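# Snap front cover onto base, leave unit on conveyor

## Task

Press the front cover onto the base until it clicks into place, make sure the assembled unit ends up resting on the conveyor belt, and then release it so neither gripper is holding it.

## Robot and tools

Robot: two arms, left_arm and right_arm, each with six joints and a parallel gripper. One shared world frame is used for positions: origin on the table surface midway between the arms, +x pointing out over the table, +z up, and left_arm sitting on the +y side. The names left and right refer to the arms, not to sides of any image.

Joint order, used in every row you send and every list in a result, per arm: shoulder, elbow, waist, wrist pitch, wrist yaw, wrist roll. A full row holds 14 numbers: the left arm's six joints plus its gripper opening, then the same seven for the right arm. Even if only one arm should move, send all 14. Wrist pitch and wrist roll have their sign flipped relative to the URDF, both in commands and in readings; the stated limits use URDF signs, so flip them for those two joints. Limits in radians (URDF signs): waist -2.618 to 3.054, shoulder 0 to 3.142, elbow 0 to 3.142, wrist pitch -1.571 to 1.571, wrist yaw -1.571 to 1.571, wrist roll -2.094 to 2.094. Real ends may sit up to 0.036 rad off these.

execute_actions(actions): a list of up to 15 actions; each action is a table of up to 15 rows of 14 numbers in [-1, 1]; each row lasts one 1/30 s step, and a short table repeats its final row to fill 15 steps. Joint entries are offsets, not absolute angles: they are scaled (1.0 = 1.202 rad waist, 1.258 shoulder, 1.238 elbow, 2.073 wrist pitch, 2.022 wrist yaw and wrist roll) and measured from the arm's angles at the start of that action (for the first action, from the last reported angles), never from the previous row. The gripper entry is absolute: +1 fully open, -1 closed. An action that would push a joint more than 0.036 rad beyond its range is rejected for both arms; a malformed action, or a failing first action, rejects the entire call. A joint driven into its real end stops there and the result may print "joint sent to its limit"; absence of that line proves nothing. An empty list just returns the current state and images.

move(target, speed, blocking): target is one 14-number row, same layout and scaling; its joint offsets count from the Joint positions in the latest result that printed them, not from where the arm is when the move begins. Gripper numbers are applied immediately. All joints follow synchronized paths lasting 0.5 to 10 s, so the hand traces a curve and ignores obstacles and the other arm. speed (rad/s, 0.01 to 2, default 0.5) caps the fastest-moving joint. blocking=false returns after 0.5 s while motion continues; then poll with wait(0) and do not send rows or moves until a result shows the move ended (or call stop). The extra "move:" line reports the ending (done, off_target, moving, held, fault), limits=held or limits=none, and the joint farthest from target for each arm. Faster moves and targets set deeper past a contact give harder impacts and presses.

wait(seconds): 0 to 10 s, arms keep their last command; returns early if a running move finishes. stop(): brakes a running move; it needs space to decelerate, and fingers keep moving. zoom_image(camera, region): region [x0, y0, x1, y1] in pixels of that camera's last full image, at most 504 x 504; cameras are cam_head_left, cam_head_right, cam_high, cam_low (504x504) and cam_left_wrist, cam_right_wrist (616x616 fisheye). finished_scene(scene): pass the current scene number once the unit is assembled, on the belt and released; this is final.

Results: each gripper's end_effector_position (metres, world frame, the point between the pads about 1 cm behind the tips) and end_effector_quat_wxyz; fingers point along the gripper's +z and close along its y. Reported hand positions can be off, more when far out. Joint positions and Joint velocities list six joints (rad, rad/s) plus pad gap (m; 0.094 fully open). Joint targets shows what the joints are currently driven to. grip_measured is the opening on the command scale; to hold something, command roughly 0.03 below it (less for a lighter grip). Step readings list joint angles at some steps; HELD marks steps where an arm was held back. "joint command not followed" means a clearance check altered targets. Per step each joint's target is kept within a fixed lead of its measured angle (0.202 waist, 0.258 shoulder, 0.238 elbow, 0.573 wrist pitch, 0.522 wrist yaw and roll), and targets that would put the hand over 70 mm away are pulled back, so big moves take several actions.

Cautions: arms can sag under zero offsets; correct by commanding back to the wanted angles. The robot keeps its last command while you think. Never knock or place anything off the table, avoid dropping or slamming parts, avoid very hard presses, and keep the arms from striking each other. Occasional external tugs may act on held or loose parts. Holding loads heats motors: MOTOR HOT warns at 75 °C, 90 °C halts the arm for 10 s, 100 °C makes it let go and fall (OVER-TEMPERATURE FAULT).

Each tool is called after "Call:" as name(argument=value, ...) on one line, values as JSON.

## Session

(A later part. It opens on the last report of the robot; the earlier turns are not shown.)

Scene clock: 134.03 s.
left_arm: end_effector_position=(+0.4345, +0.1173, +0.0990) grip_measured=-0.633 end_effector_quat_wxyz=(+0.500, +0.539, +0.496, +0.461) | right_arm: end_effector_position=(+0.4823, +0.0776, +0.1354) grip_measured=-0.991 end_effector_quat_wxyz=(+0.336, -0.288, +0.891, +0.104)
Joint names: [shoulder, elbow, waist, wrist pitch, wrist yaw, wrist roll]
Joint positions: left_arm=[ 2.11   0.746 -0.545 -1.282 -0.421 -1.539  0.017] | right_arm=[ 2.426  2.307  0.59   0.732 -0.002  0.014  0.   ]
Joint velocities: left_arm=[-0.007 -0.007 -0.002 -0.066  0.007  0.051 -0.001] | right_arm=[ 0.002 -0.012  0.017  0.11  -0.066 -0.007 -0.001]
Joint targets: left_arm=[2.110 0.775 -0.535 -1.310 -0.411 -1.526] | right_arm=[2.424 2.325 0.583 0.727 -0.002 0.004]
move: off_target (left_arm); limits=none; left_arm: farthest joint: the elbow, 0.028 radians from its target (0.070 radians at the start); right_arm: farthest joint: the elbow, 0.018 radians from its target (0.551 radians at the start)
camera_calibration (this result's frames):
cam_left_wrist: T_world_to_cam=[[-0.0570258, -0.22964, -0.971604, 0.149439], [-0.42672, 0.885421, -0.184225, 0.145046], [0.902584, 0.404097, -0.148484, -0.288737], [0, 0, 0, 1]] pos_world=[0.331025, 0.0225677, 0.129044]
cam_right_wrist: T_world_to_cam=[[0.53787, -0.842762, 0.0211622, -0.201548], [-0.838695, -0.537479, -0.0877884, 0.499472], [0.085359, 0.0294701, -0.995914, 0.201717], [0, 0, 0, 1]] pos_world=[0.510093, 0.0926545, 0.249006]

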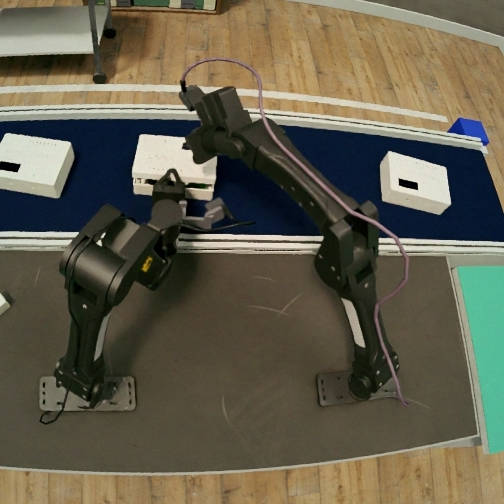

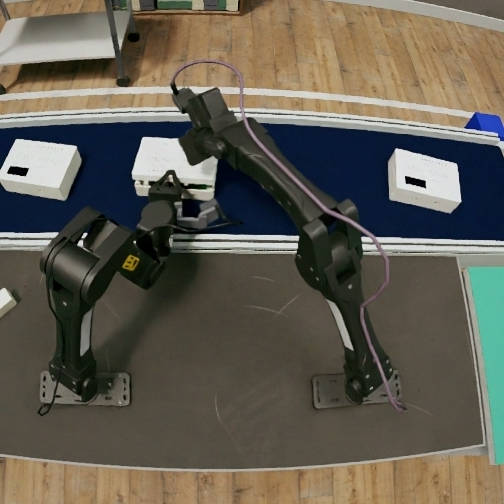

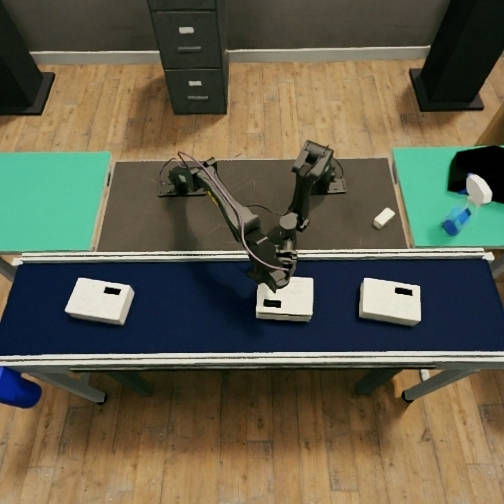

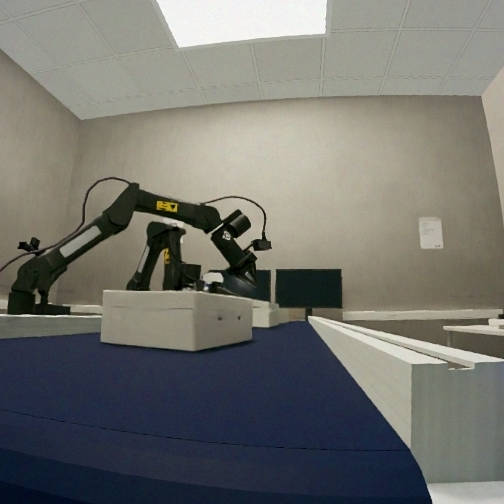

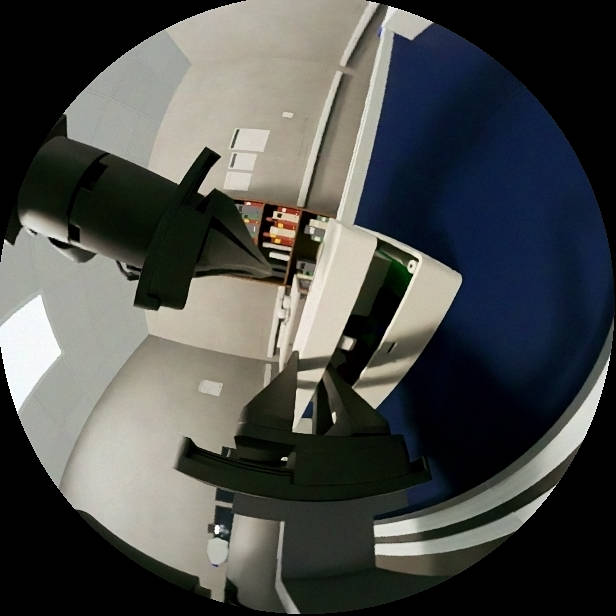

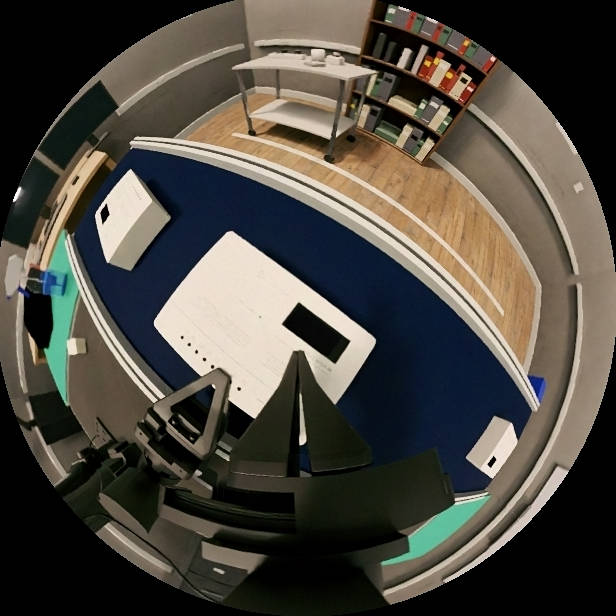

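Far edge aligned. Pitch down.

Call:
move(target=[0,0.028,0,0.012,0,0.016,-0.75,0,0,0,0,0,0,-1], speed=0.05)

Call:
zoom_image(camera="cam_high", region=[235, 250, 335, 335])

Call:
zoom_image(camera="cam_left_wrist", region=[250, 190, 500, 440])

Call:
zoom_image(camera="cam_low", region=[230, 280, 310, 340])

Scene clock: 141.73 s.
left_arm: end_effector_position=(+0.4351, +0.1170, +0.0915) grip_measured=-0.633 end_effector_quat_wxyz=(+0.492, +0.546, +0.505, +0.452) | right_arm: end_effector_position=(+0.4824, +0.0777, +0.1354) grip_measured=-0.991 end_effector_quat_wxyz=(+0.336, -0.288, +0.891, +0.104)
Joint names: [shoulder, elbow, waist, wrist pitch, wrist yaw, wrist roll]
Joint positions: left_arm=[ 2.11   0.753 -0.545 -1.24  -0.421 -1.519  0.017] | right_arm=[ 2.426  2.307  0.59   0.732 -0.002  0.014  0.   ]
Joint velocities: left_arm=[-0.012 -0.027 -0.002 -0.022 -0.007  0.051  0.001] | right_arm=[-0.002 -0.002 -0.007 -0.037 -0.007 -0.007  0.   ]
Joint targets: left_arm=[2.110 0.781 -0.545 -1.258 -0.421 -1.506] | right_arm=[2.426 2.307 0.590 0.732 -0.002 0.014]
move: off_target (left_arm); limits=none; left_arm: farthest joint: the elbow, 0.028 radians from its target (0.034 radians at the start); right_arm: farthest joint: the waist, 0.000 radians from its target (0.000 radians at the start)
camera_calibration (this result's frames):
cam_left_wrist: T_world_to_cam=[[-0.0883074, -0.232224, -0.968645, 0.15574], [-0.434124, 0.884203, -0.172402, 0.146466], [0.896515, 0.405287, -0.178895, -0.284957], [0, 0, 0, 1]] pos_world=[0.332805, 0.02215, 0.125131]
cam_right_wrist: T_world_to_cam=[[0.537864, -0.842767, 0.0211459, -0.20154], [-0.838668, -0.53746, -0.0881681, 0.499585], [0.0856702, 0.029688, -0.995881, 0.201602], [0, 0, 0, 1]] pos_world=[0.510116, 0.0926706, 0.249081]

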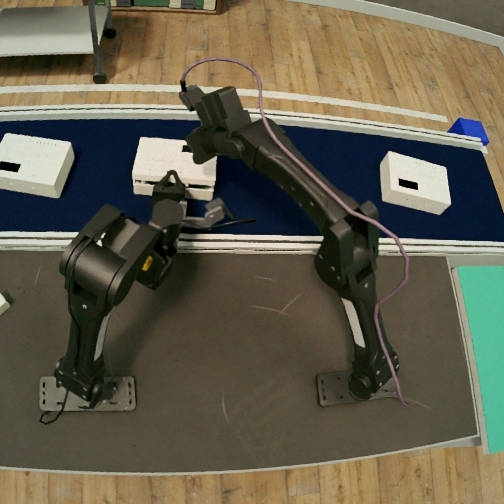

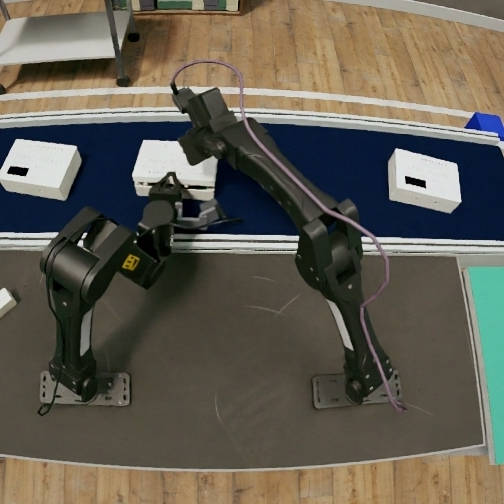

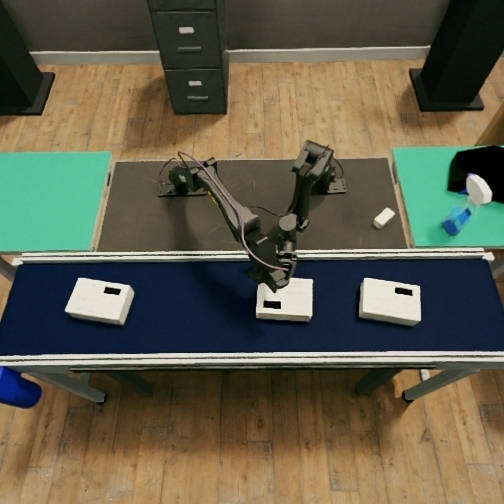

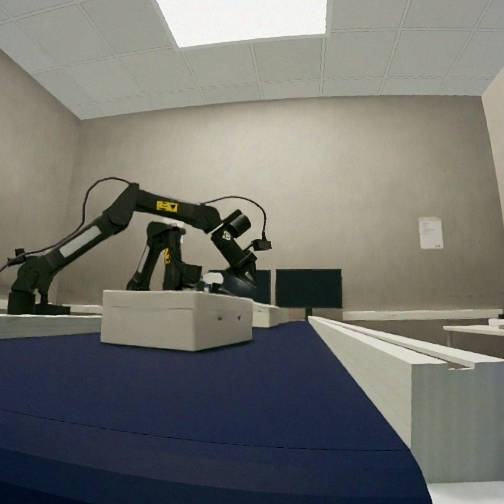

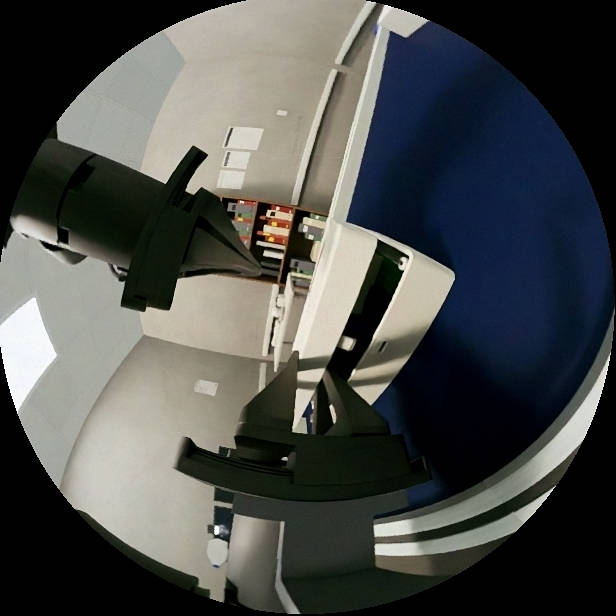

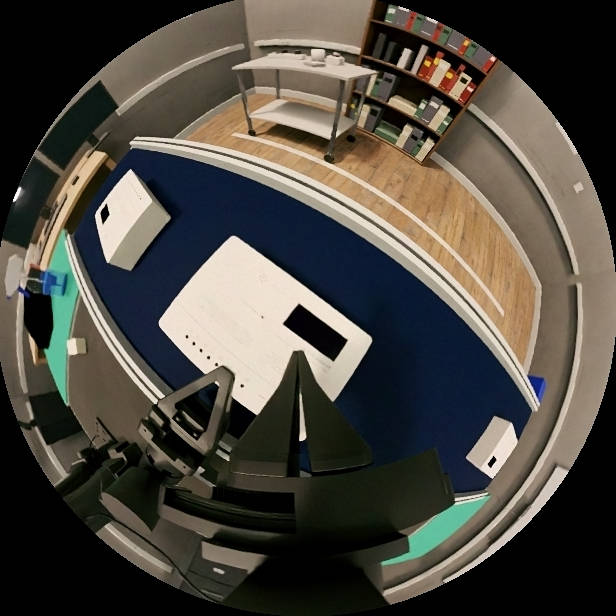

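Region (235, 250, 335, 335) of cam_high's 504x504 image, scaled by 5.040, with more detail than that image has; it fills the top 428 rows of this view, and the rest is white.

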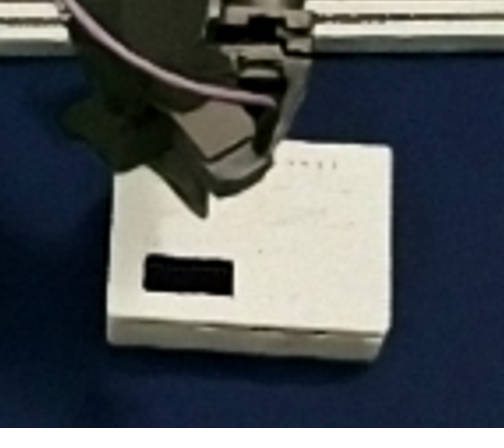

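Region (250, 190, 500, 440) of cam_left_wrist's 616x616 image, scaled by 2.016, with more detail than that image has.

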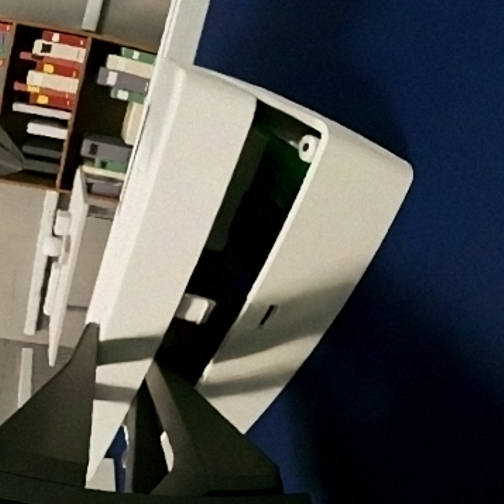

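Region (230, 280, 310, 340) of cam_low's 504x504 image, scaled by 6.300, with more detail than that image has; it fills the top 378 rows of this view, and the rest is white.

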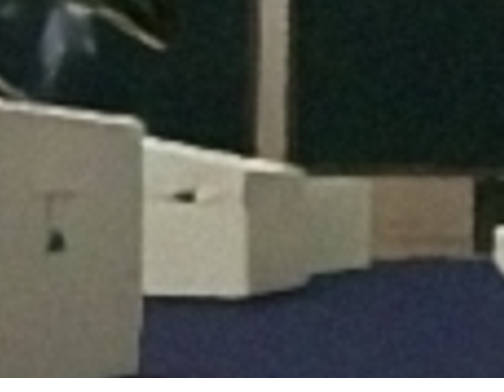

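Call:
move(target=[0,0.022,0,-0.009,0,0,-0.75,0.108,0.01,0,-0.1,0,0,-1], speed=0.15)

Call:
zoom_image(camera="cam_low", region=[230, 280, 310, 340])

Scene clock: 147.97 s.
left_arm: end_effector_position=(+0.4350, +0.1170, +0.0910) grip_measured=-0.633 end_effector_quat_wxyz=(+0.492, +0.546, +0.505, +0.452) | right_arm: end_effector_position=(+0.5118, +0.0983, +0.0915) grip_measured=-0.991 end_effector_quat_wxyz=(+0.371, -0.283, +0.877, +0.115)
Joint names: [shoulder, elbow, waist, wrist pitch, wrist yaw, wrist roll]
Joint positions: left_arm=[ 2.11   0.753 -0.545 -1.238 -0.421 -1.519  0.017] | right_arm=[ 2.55   2.307  0.59   0.529 -0.002  0.014  0.   ]
Joint velocities: left_arm=[ 0.007 -0.007 -0.012 -0.037 -0.022  0.066  0.001] | right_arm=[ 0.007 -0.002 -0.012  0.022 -0.007 -0.007  0.001]
Joint targets: left_arm=[2.110 0.780 -0.545 -1.259 -0.421 -1.519] | right_arm=[2.562 2.319 0.590 0.525 -0.002 0.014]
move: off_target (left_arm); limits=none; left_arm: farthest joint: the elbow, 0.027 radians from its target (0.027 radians at the start); right_arm: farthest joint: the elbow, 0.013 radians from its target (0.013 radians at the start)
camera_calibration (this result's frames):
cam_left_wrist: T_world_to_cam=[[-0.0899042, -0.23096, -0.968801, 0.155876], [-0.434369, 0.884443, -0.17054, 0.146257], [0.896237, 0.405484, -0.179837, -0.284821], [0, 0, 0, 1]] pos_world=[0.332811, 0.0221357, 0.124734]
cam_right_wrist: T_world_to_cam=[[0.536617, -0.843639, 0.0177476, -0.198043], [-0.830533, -0.531765, -0.165652, 0.533808], [0.149188, 0.0741519, -0.986025, 0.116897], [0, 0, 0, 1]] pos_world=[0.532179, 0.108115, 0.207205]

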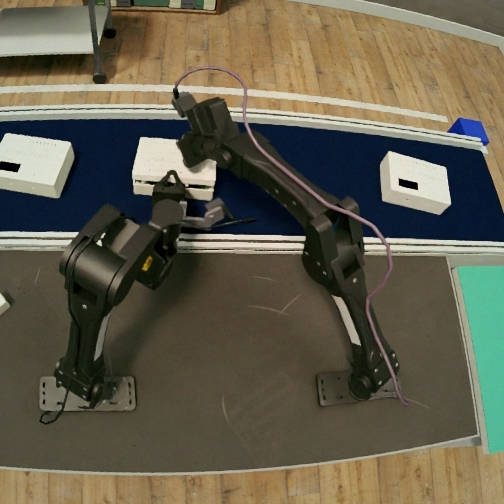

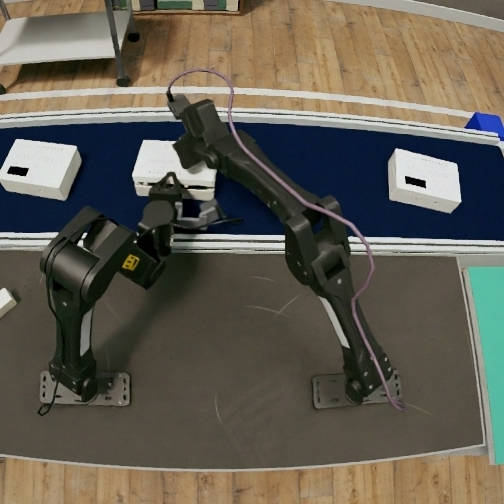

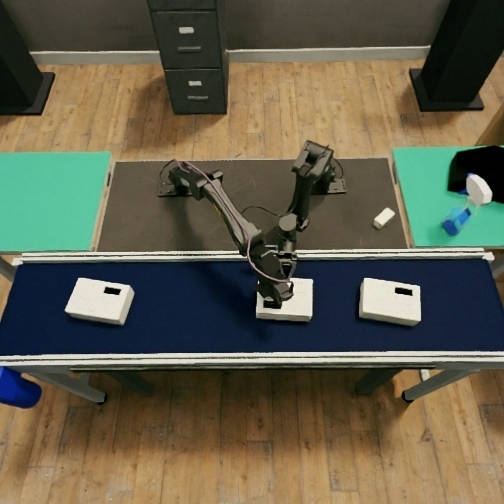

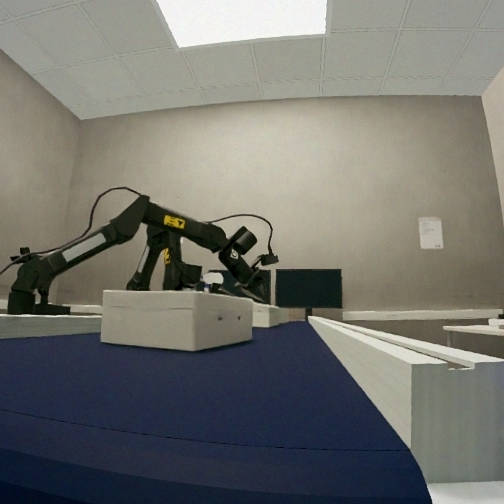

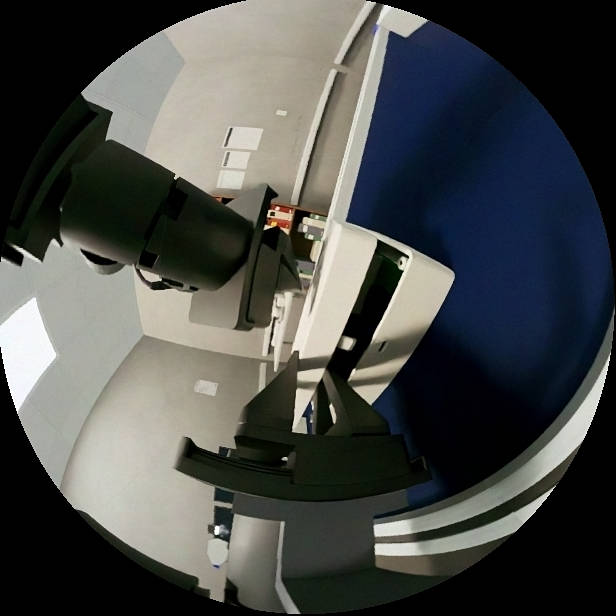

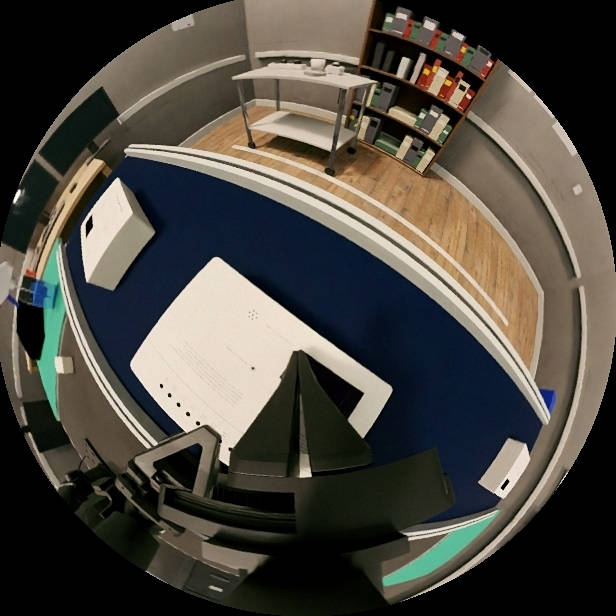

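Region (230, 280, 310, 340) of cam_low's 504x504 image, scaled by 6.300, with more detail than that image has; it fills the top 378 rows of this view, and the rest is white.

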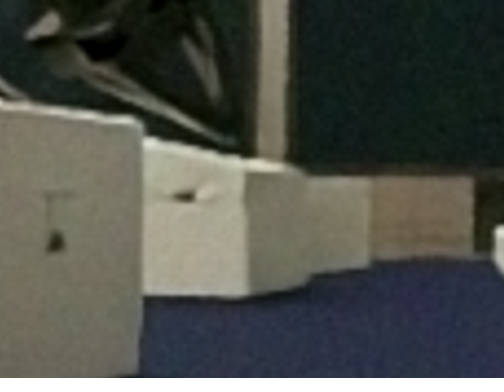

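Call:
move(target=[0,0.022,0,-0.01,0,0,-0.75,0.04,0,0,-0.012,0,0,-1], speed=0.06)

Call:
execute_actions(actions=[[[0,0.02,0,-0.01,0,0,-0.5,0.025,0,0,0,0,0,-1]],[[-0.025,-0.04,-0.022,-0.03,-0.014,0,-0.5,0.02,0,0,0,0,0,-1]],[[-0.02,-0.04,-0.022,-0.03,-0.014,0,-0.5,0.02,0,0,0,0,0,-1]],[[-0.025,-0.04,-0.022,-0.03,-0.014,0,-0.5,0.02,0,0,0,0,0,-1]]])

Call:
zoom_image(camera="cam_low", region=[230, 280, 310, 340])

Call:
zoom_image(camera="cam_left_wrist", region=[250, 190, 500, 440])

Scene clock: 160.37 s.
left_arm: end_effector_position=(+0.4350, +0.1170, +0.0909) grip_measured=-0.633 end_effector_quat_wxyz=(+0.492, +0.547, +0.505, +0.452) | right_arm: end_effector_position=(+0.5170, +0.1019, +0.0829) grip_measured=-0.992 end_effector_quat_wxyz=(+0.379, -0.282, +0.874, +0.117)
Joint names: [shoulder, elbow, waist, wrist pitch, wrist yaw, wrist roll]
Joint positions: left_arm=[ 2.11   0.753 -0.545 -1.238 -0.421 -1.519  0.017] | right_arm=[ 2.575  2.307  0.59   0.488 -0.002  0.014  0.   ]
Joint velocities: left_arm=[ 0.007  0.012  0.022 -0.007 -0.022  0.022  0.001] | right_arm=[-0.032 -0.002  0.012  0.066  0.022  0.051  0.   ]
Joint targets: left_arm=[2.110 0.780 -0.545 -1.259 -0.421 -1.519] | right_arm=[2.601 2.307 0.590 0.504 -0.002 0.014]
move: off_target (left_arm, right_arm); limits=none; left_arm: farthest joint: the elbow, 0.027 radians from its target (0.027 radians at the start); right_arm: farthest joint: the shoulder, 0.026 radians from its target (0.050 radians at the start)
camera_calibration (this result's frames):
cam_left_wrist: T_world_to_cam=[[-0.0902277, -0.230781, -0.968813, 0.155911], [-0.434425, 0.884475, -0.170232, 0.146226], [0.896177, 0.405517, -0.180061, -0.284788], [0, 0, 0, 1]] pos_world=[0.332813, 0.0221346, 0.124662]
cam_right_wrist: T_world_to_cam=[[0.536378, -0.843807, 0.0170033, -0.19741], [-0.828142, -0.530091, -0.182167, 0.538585], [0.162727, 0.0836294, -0.983121, 0.0992285], [0, 0, 0, 1]] pos_world=[0.535764, 0.110625, 0.199023]

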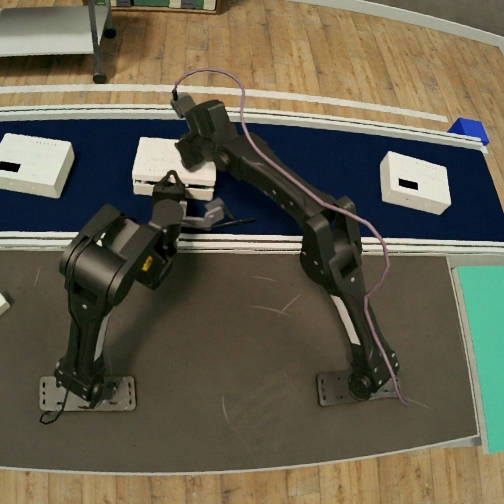

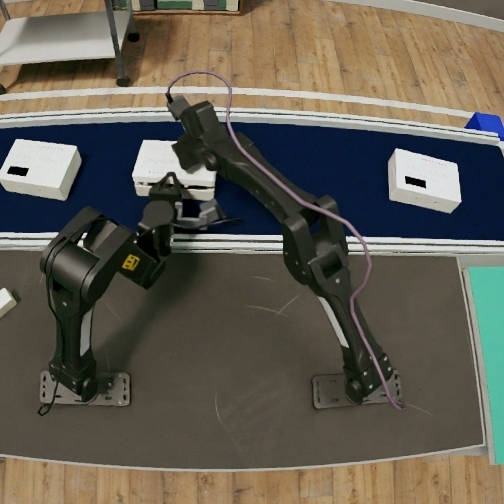

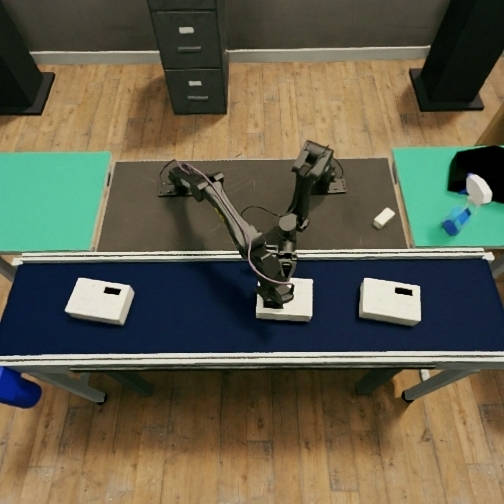

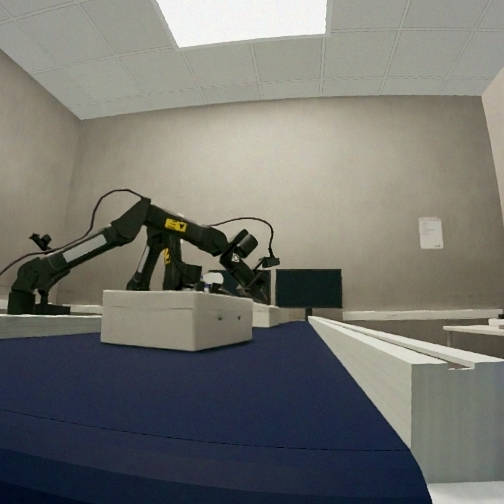

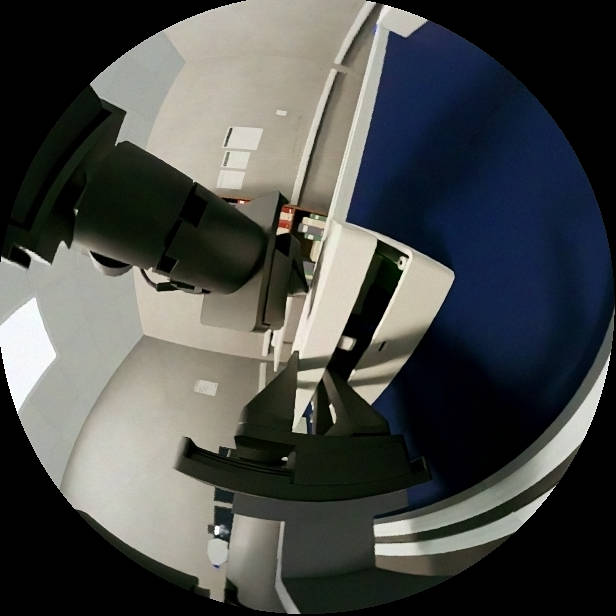

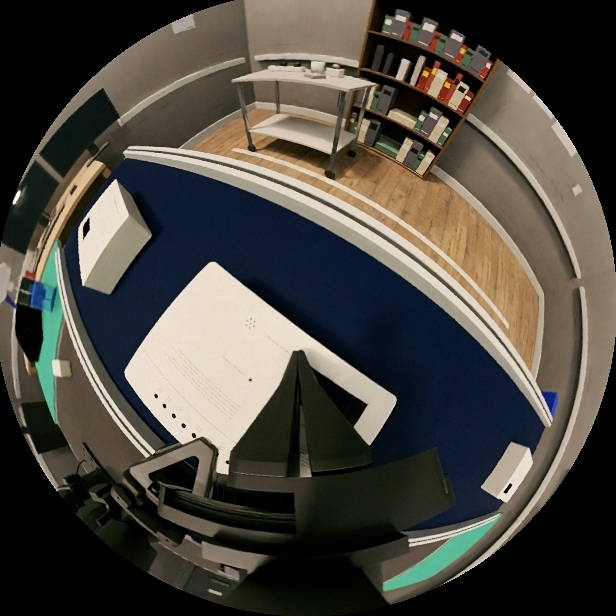

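Scene clock: 162.37 s.
left_arm: end_effector_position=(+0.4012, +0.1137, +0.0829) grip_measured=-0.503 end_effector_quat_wxyz=(+0.490, +0.553, +0.498, +0.454) | right_arm: end_effector_position=(+0.5212, +0.1048, +0.0814) grip_measured=-0.992 end_effector_quat_wxyz=(+0.388, -0.281, +0.870, +0.120)
Joint names: [shoulder, elbow, waist, wrist pitch, wrist yaw, wrist roll]
Joint positions: left_arm=[ 2.091  0.631 -0.602 -1.339 -0.468 -1.53   0.023] | right_arm=[ 2.586  2.307  0.59   0.455 -0.002  0.014  0.   ]
Joint velocities: left_arm=[-0.002  0.012  0.002 -0.007  0.007  0.051  0.   ] | right_arm=[-0.037  0.007  0.007  0.066 -0.066  0.007  0.   ]
Joint targets: left_arm=[2.070 0.619 -0.609 -1.362 -0.480 -1.528] | right_arm=[2.611 2.307 0.590 0.457 -0.002 0.014]
Step readings (joint positions; steps 1 to 15: 1st action; 16 to 30: 2nd action; 31 to 45: 3rd action; 46 to 60: 4th action):
0: left_arm=[2.110 0.753 -0.545 -1.238 -0.421 -1.519] | right_arm=[2.575 2.307 0.590 0.488 -0.002 0.014]
1: left_arm=[2.110 0.753 -0.545 -1.238 -0.421 -1.520] | right_arm=[2.575 2.307 0.590 0.486 -0.002 0.014]
2: left_arm=[2.110 0.753 -0.545 -1.238 -0.421 -1.520] | right_arm=[2.577 2.307 0.590 0.484 -0.002 0.014]
4: left_arm=[2.110 0.753 -0.545 -1.238 -0.421 -1.521] | right_arm=[2.578 2.307 0.590 0.477 -0.002 0.014]
8: left_arm=[2.110 0.753 -0.545 -1.238 -0.421 -1.522] | right_arm=[2.580 2.307 0.590 0.473 -0.002 0.014]
15: left_arm=[2.110 0.753 -0.545 -1.238 -0.421 -1.522] | right_arm=[2.580 2.307 0.590 0.472 -0.002 0.014]
16: left_arm=[2.109 0.748 -0.546 -1.243 -0.423 -1.522] | right_arm=[2.580 2.307 0.590 0.471 -0.002 0.014]
17: left_arm=[2.107 0.736 -0.550 -1.251 -0.427 -1.523] | right_arm=[2.580 2.307 0.590 0.470 -0.002 0.014]
19: left_arm=[2.104 0.717 -0.558 -1.258 -0.431 -1.524] | right_arm=[2.582 2.307 0.590 0.468 -0.002 0.014]
23: left_arm=[2.104 0.708 -0.564 -1.258 -0.434 -1.525] | right_arm=[2.583 2.307 0.590 0.465 -0.002 0.014]
30: left_arm=[2.104 0.708 -0.564 -1.262 -0.435 -1.525] | right_arm=[2.583 2.307 0.590 0.465 -0.002 0.014]
31: left_arm=[2.104 0.703 -0.566 -1.268 -0.438 -1.525] | right_arm=[2.583 2.307 0.590 0.464 -0.002 0.014]
32: left_arm=[2.103 0.691 -0.569 -1.277 -0.441 -1.525] | right_arm=[2.583 2.307 0.590 0.464 -0.002 0.014]
34: left_arm=[2.102 0.673 -0.578 -1.290 -0.447 -1.526] | right_arm=[2.585 2.307 0.590 0.462 -0.002 0.014]
38: left_arm=[2.101 0.669 -0.583 -1.297 -0.449 -1.527] | right_arm=[2.586 2.307 0.590 0.458 -0.002 0.014]
45: left_arm=[2.101 0.669 -0.583 -1.300 -0.452 -1.528] | right_arm=[2.586 2.307 0.590 0.457 -0.002 0.014]
46: left_arm=[2.101 0.664 -0.585 -1.306 -0.455 -1.528] | right_arm=[2.586 2.307 0.590 0.456 -0.002 0.014]
47: left_arm=[2.098 0.652 -0.588 -1.316 -0.458 -1.529] | right_arm=[2.586 2.307 0.590 0.455 -0.002 0.014]
49: left_arm=[2.092 0.636 -0.596 -1.331 -0.463 -1.529] | right_arm=[2.586 2.307 0.590 0.455 -0.002 0.014]
53: left_arm=[2.091 0.631 -0.602 -1.339 -0.466 -1.530] | right_arm=[2.586 2.307 0.590 0.455 -0.002 0.014]
60: Joint positions above
camera_calibration (this result's frames):
cam_left_wrist: T_world_to_cam=[[-0.0913931, -0.213055, -0.972756, 0.143152], [-0.423668, 0.892346, -0.155639, 0.126659], [0.901195, 0.397901, -0.171819, -0.256442], [0, 0, 0, 1]] pos_world=[0.297849, 0.0195138, 0.114903]
cam_right_wrist: T_world_to_cam=[[0.536089, -0.844009, 0.0160491, -0.196907], [-0.82477, -0.527731, -0.203111, 0.54303], [0.179897, 0.0956488, -0.979024, 0.0862435], [0, 0, 0, 1]] pos_world=[0.53792, 0.112134, 0.19789]

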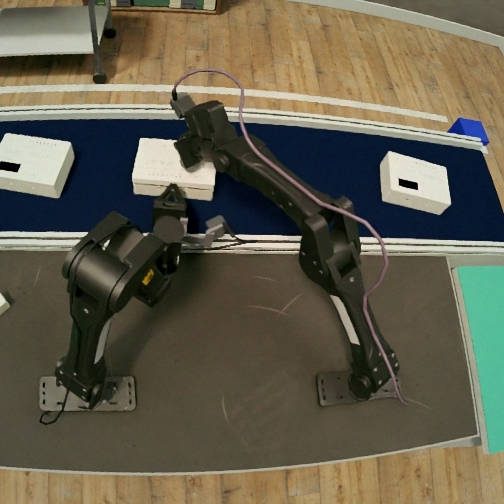

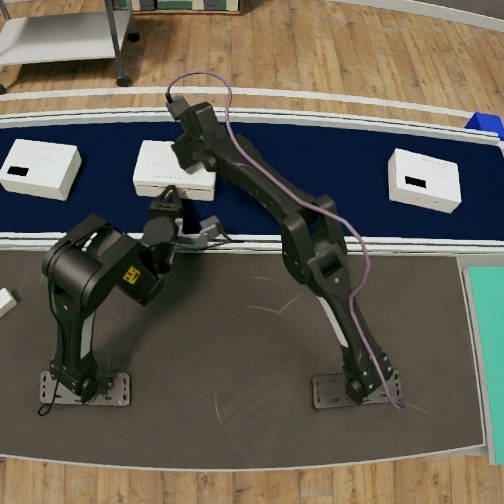

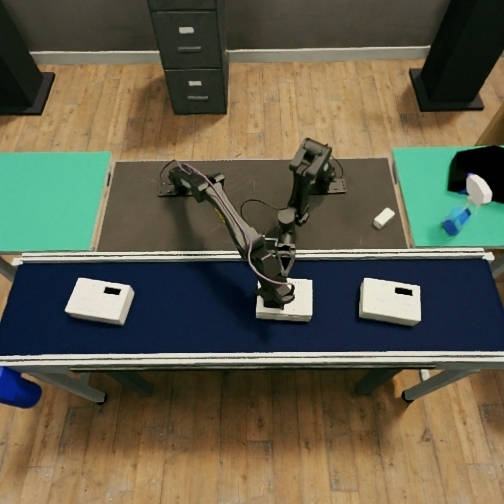

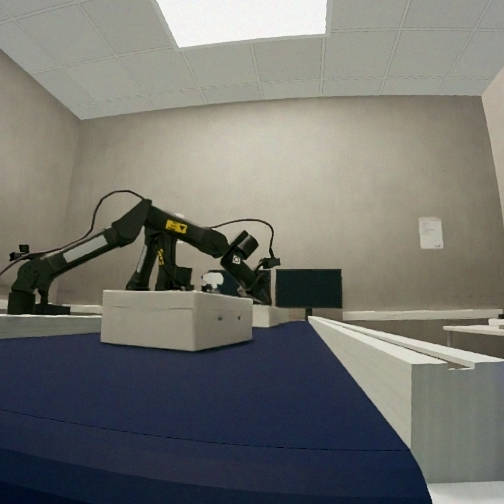

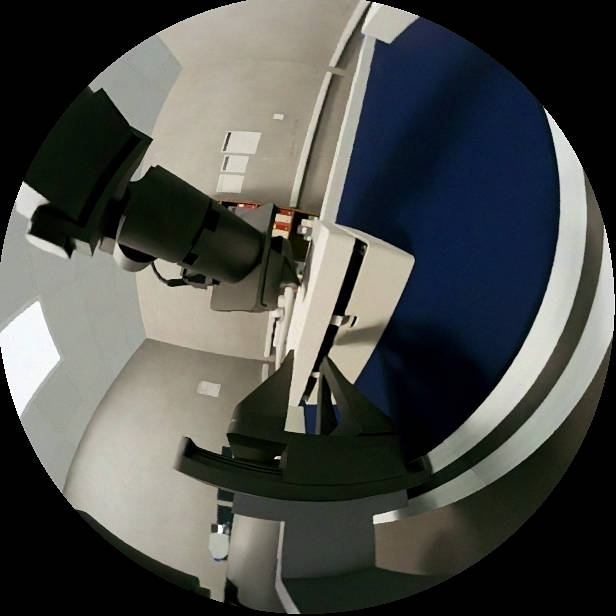

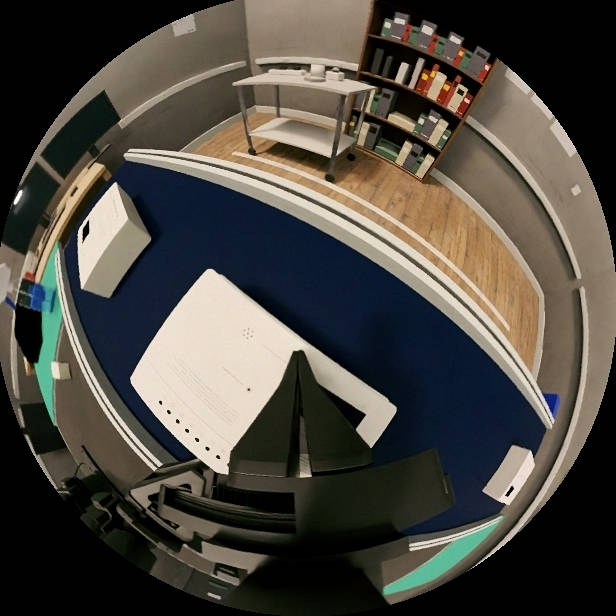

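Region (230, 280, 310, 340) of cam_low's 504x504 image, scaled by 6.300, with more detail than that image has; it fills the top 378 rows of this view, and the rest is white.

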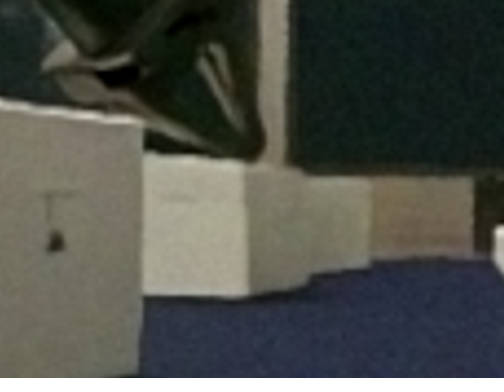

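Region (250, 190, 500, 440) of cam_left_wrist's 616x616 image, scaled by 2.016, with more detail than that image has.

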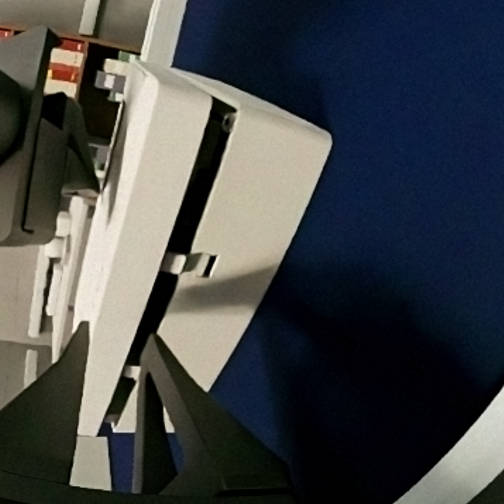

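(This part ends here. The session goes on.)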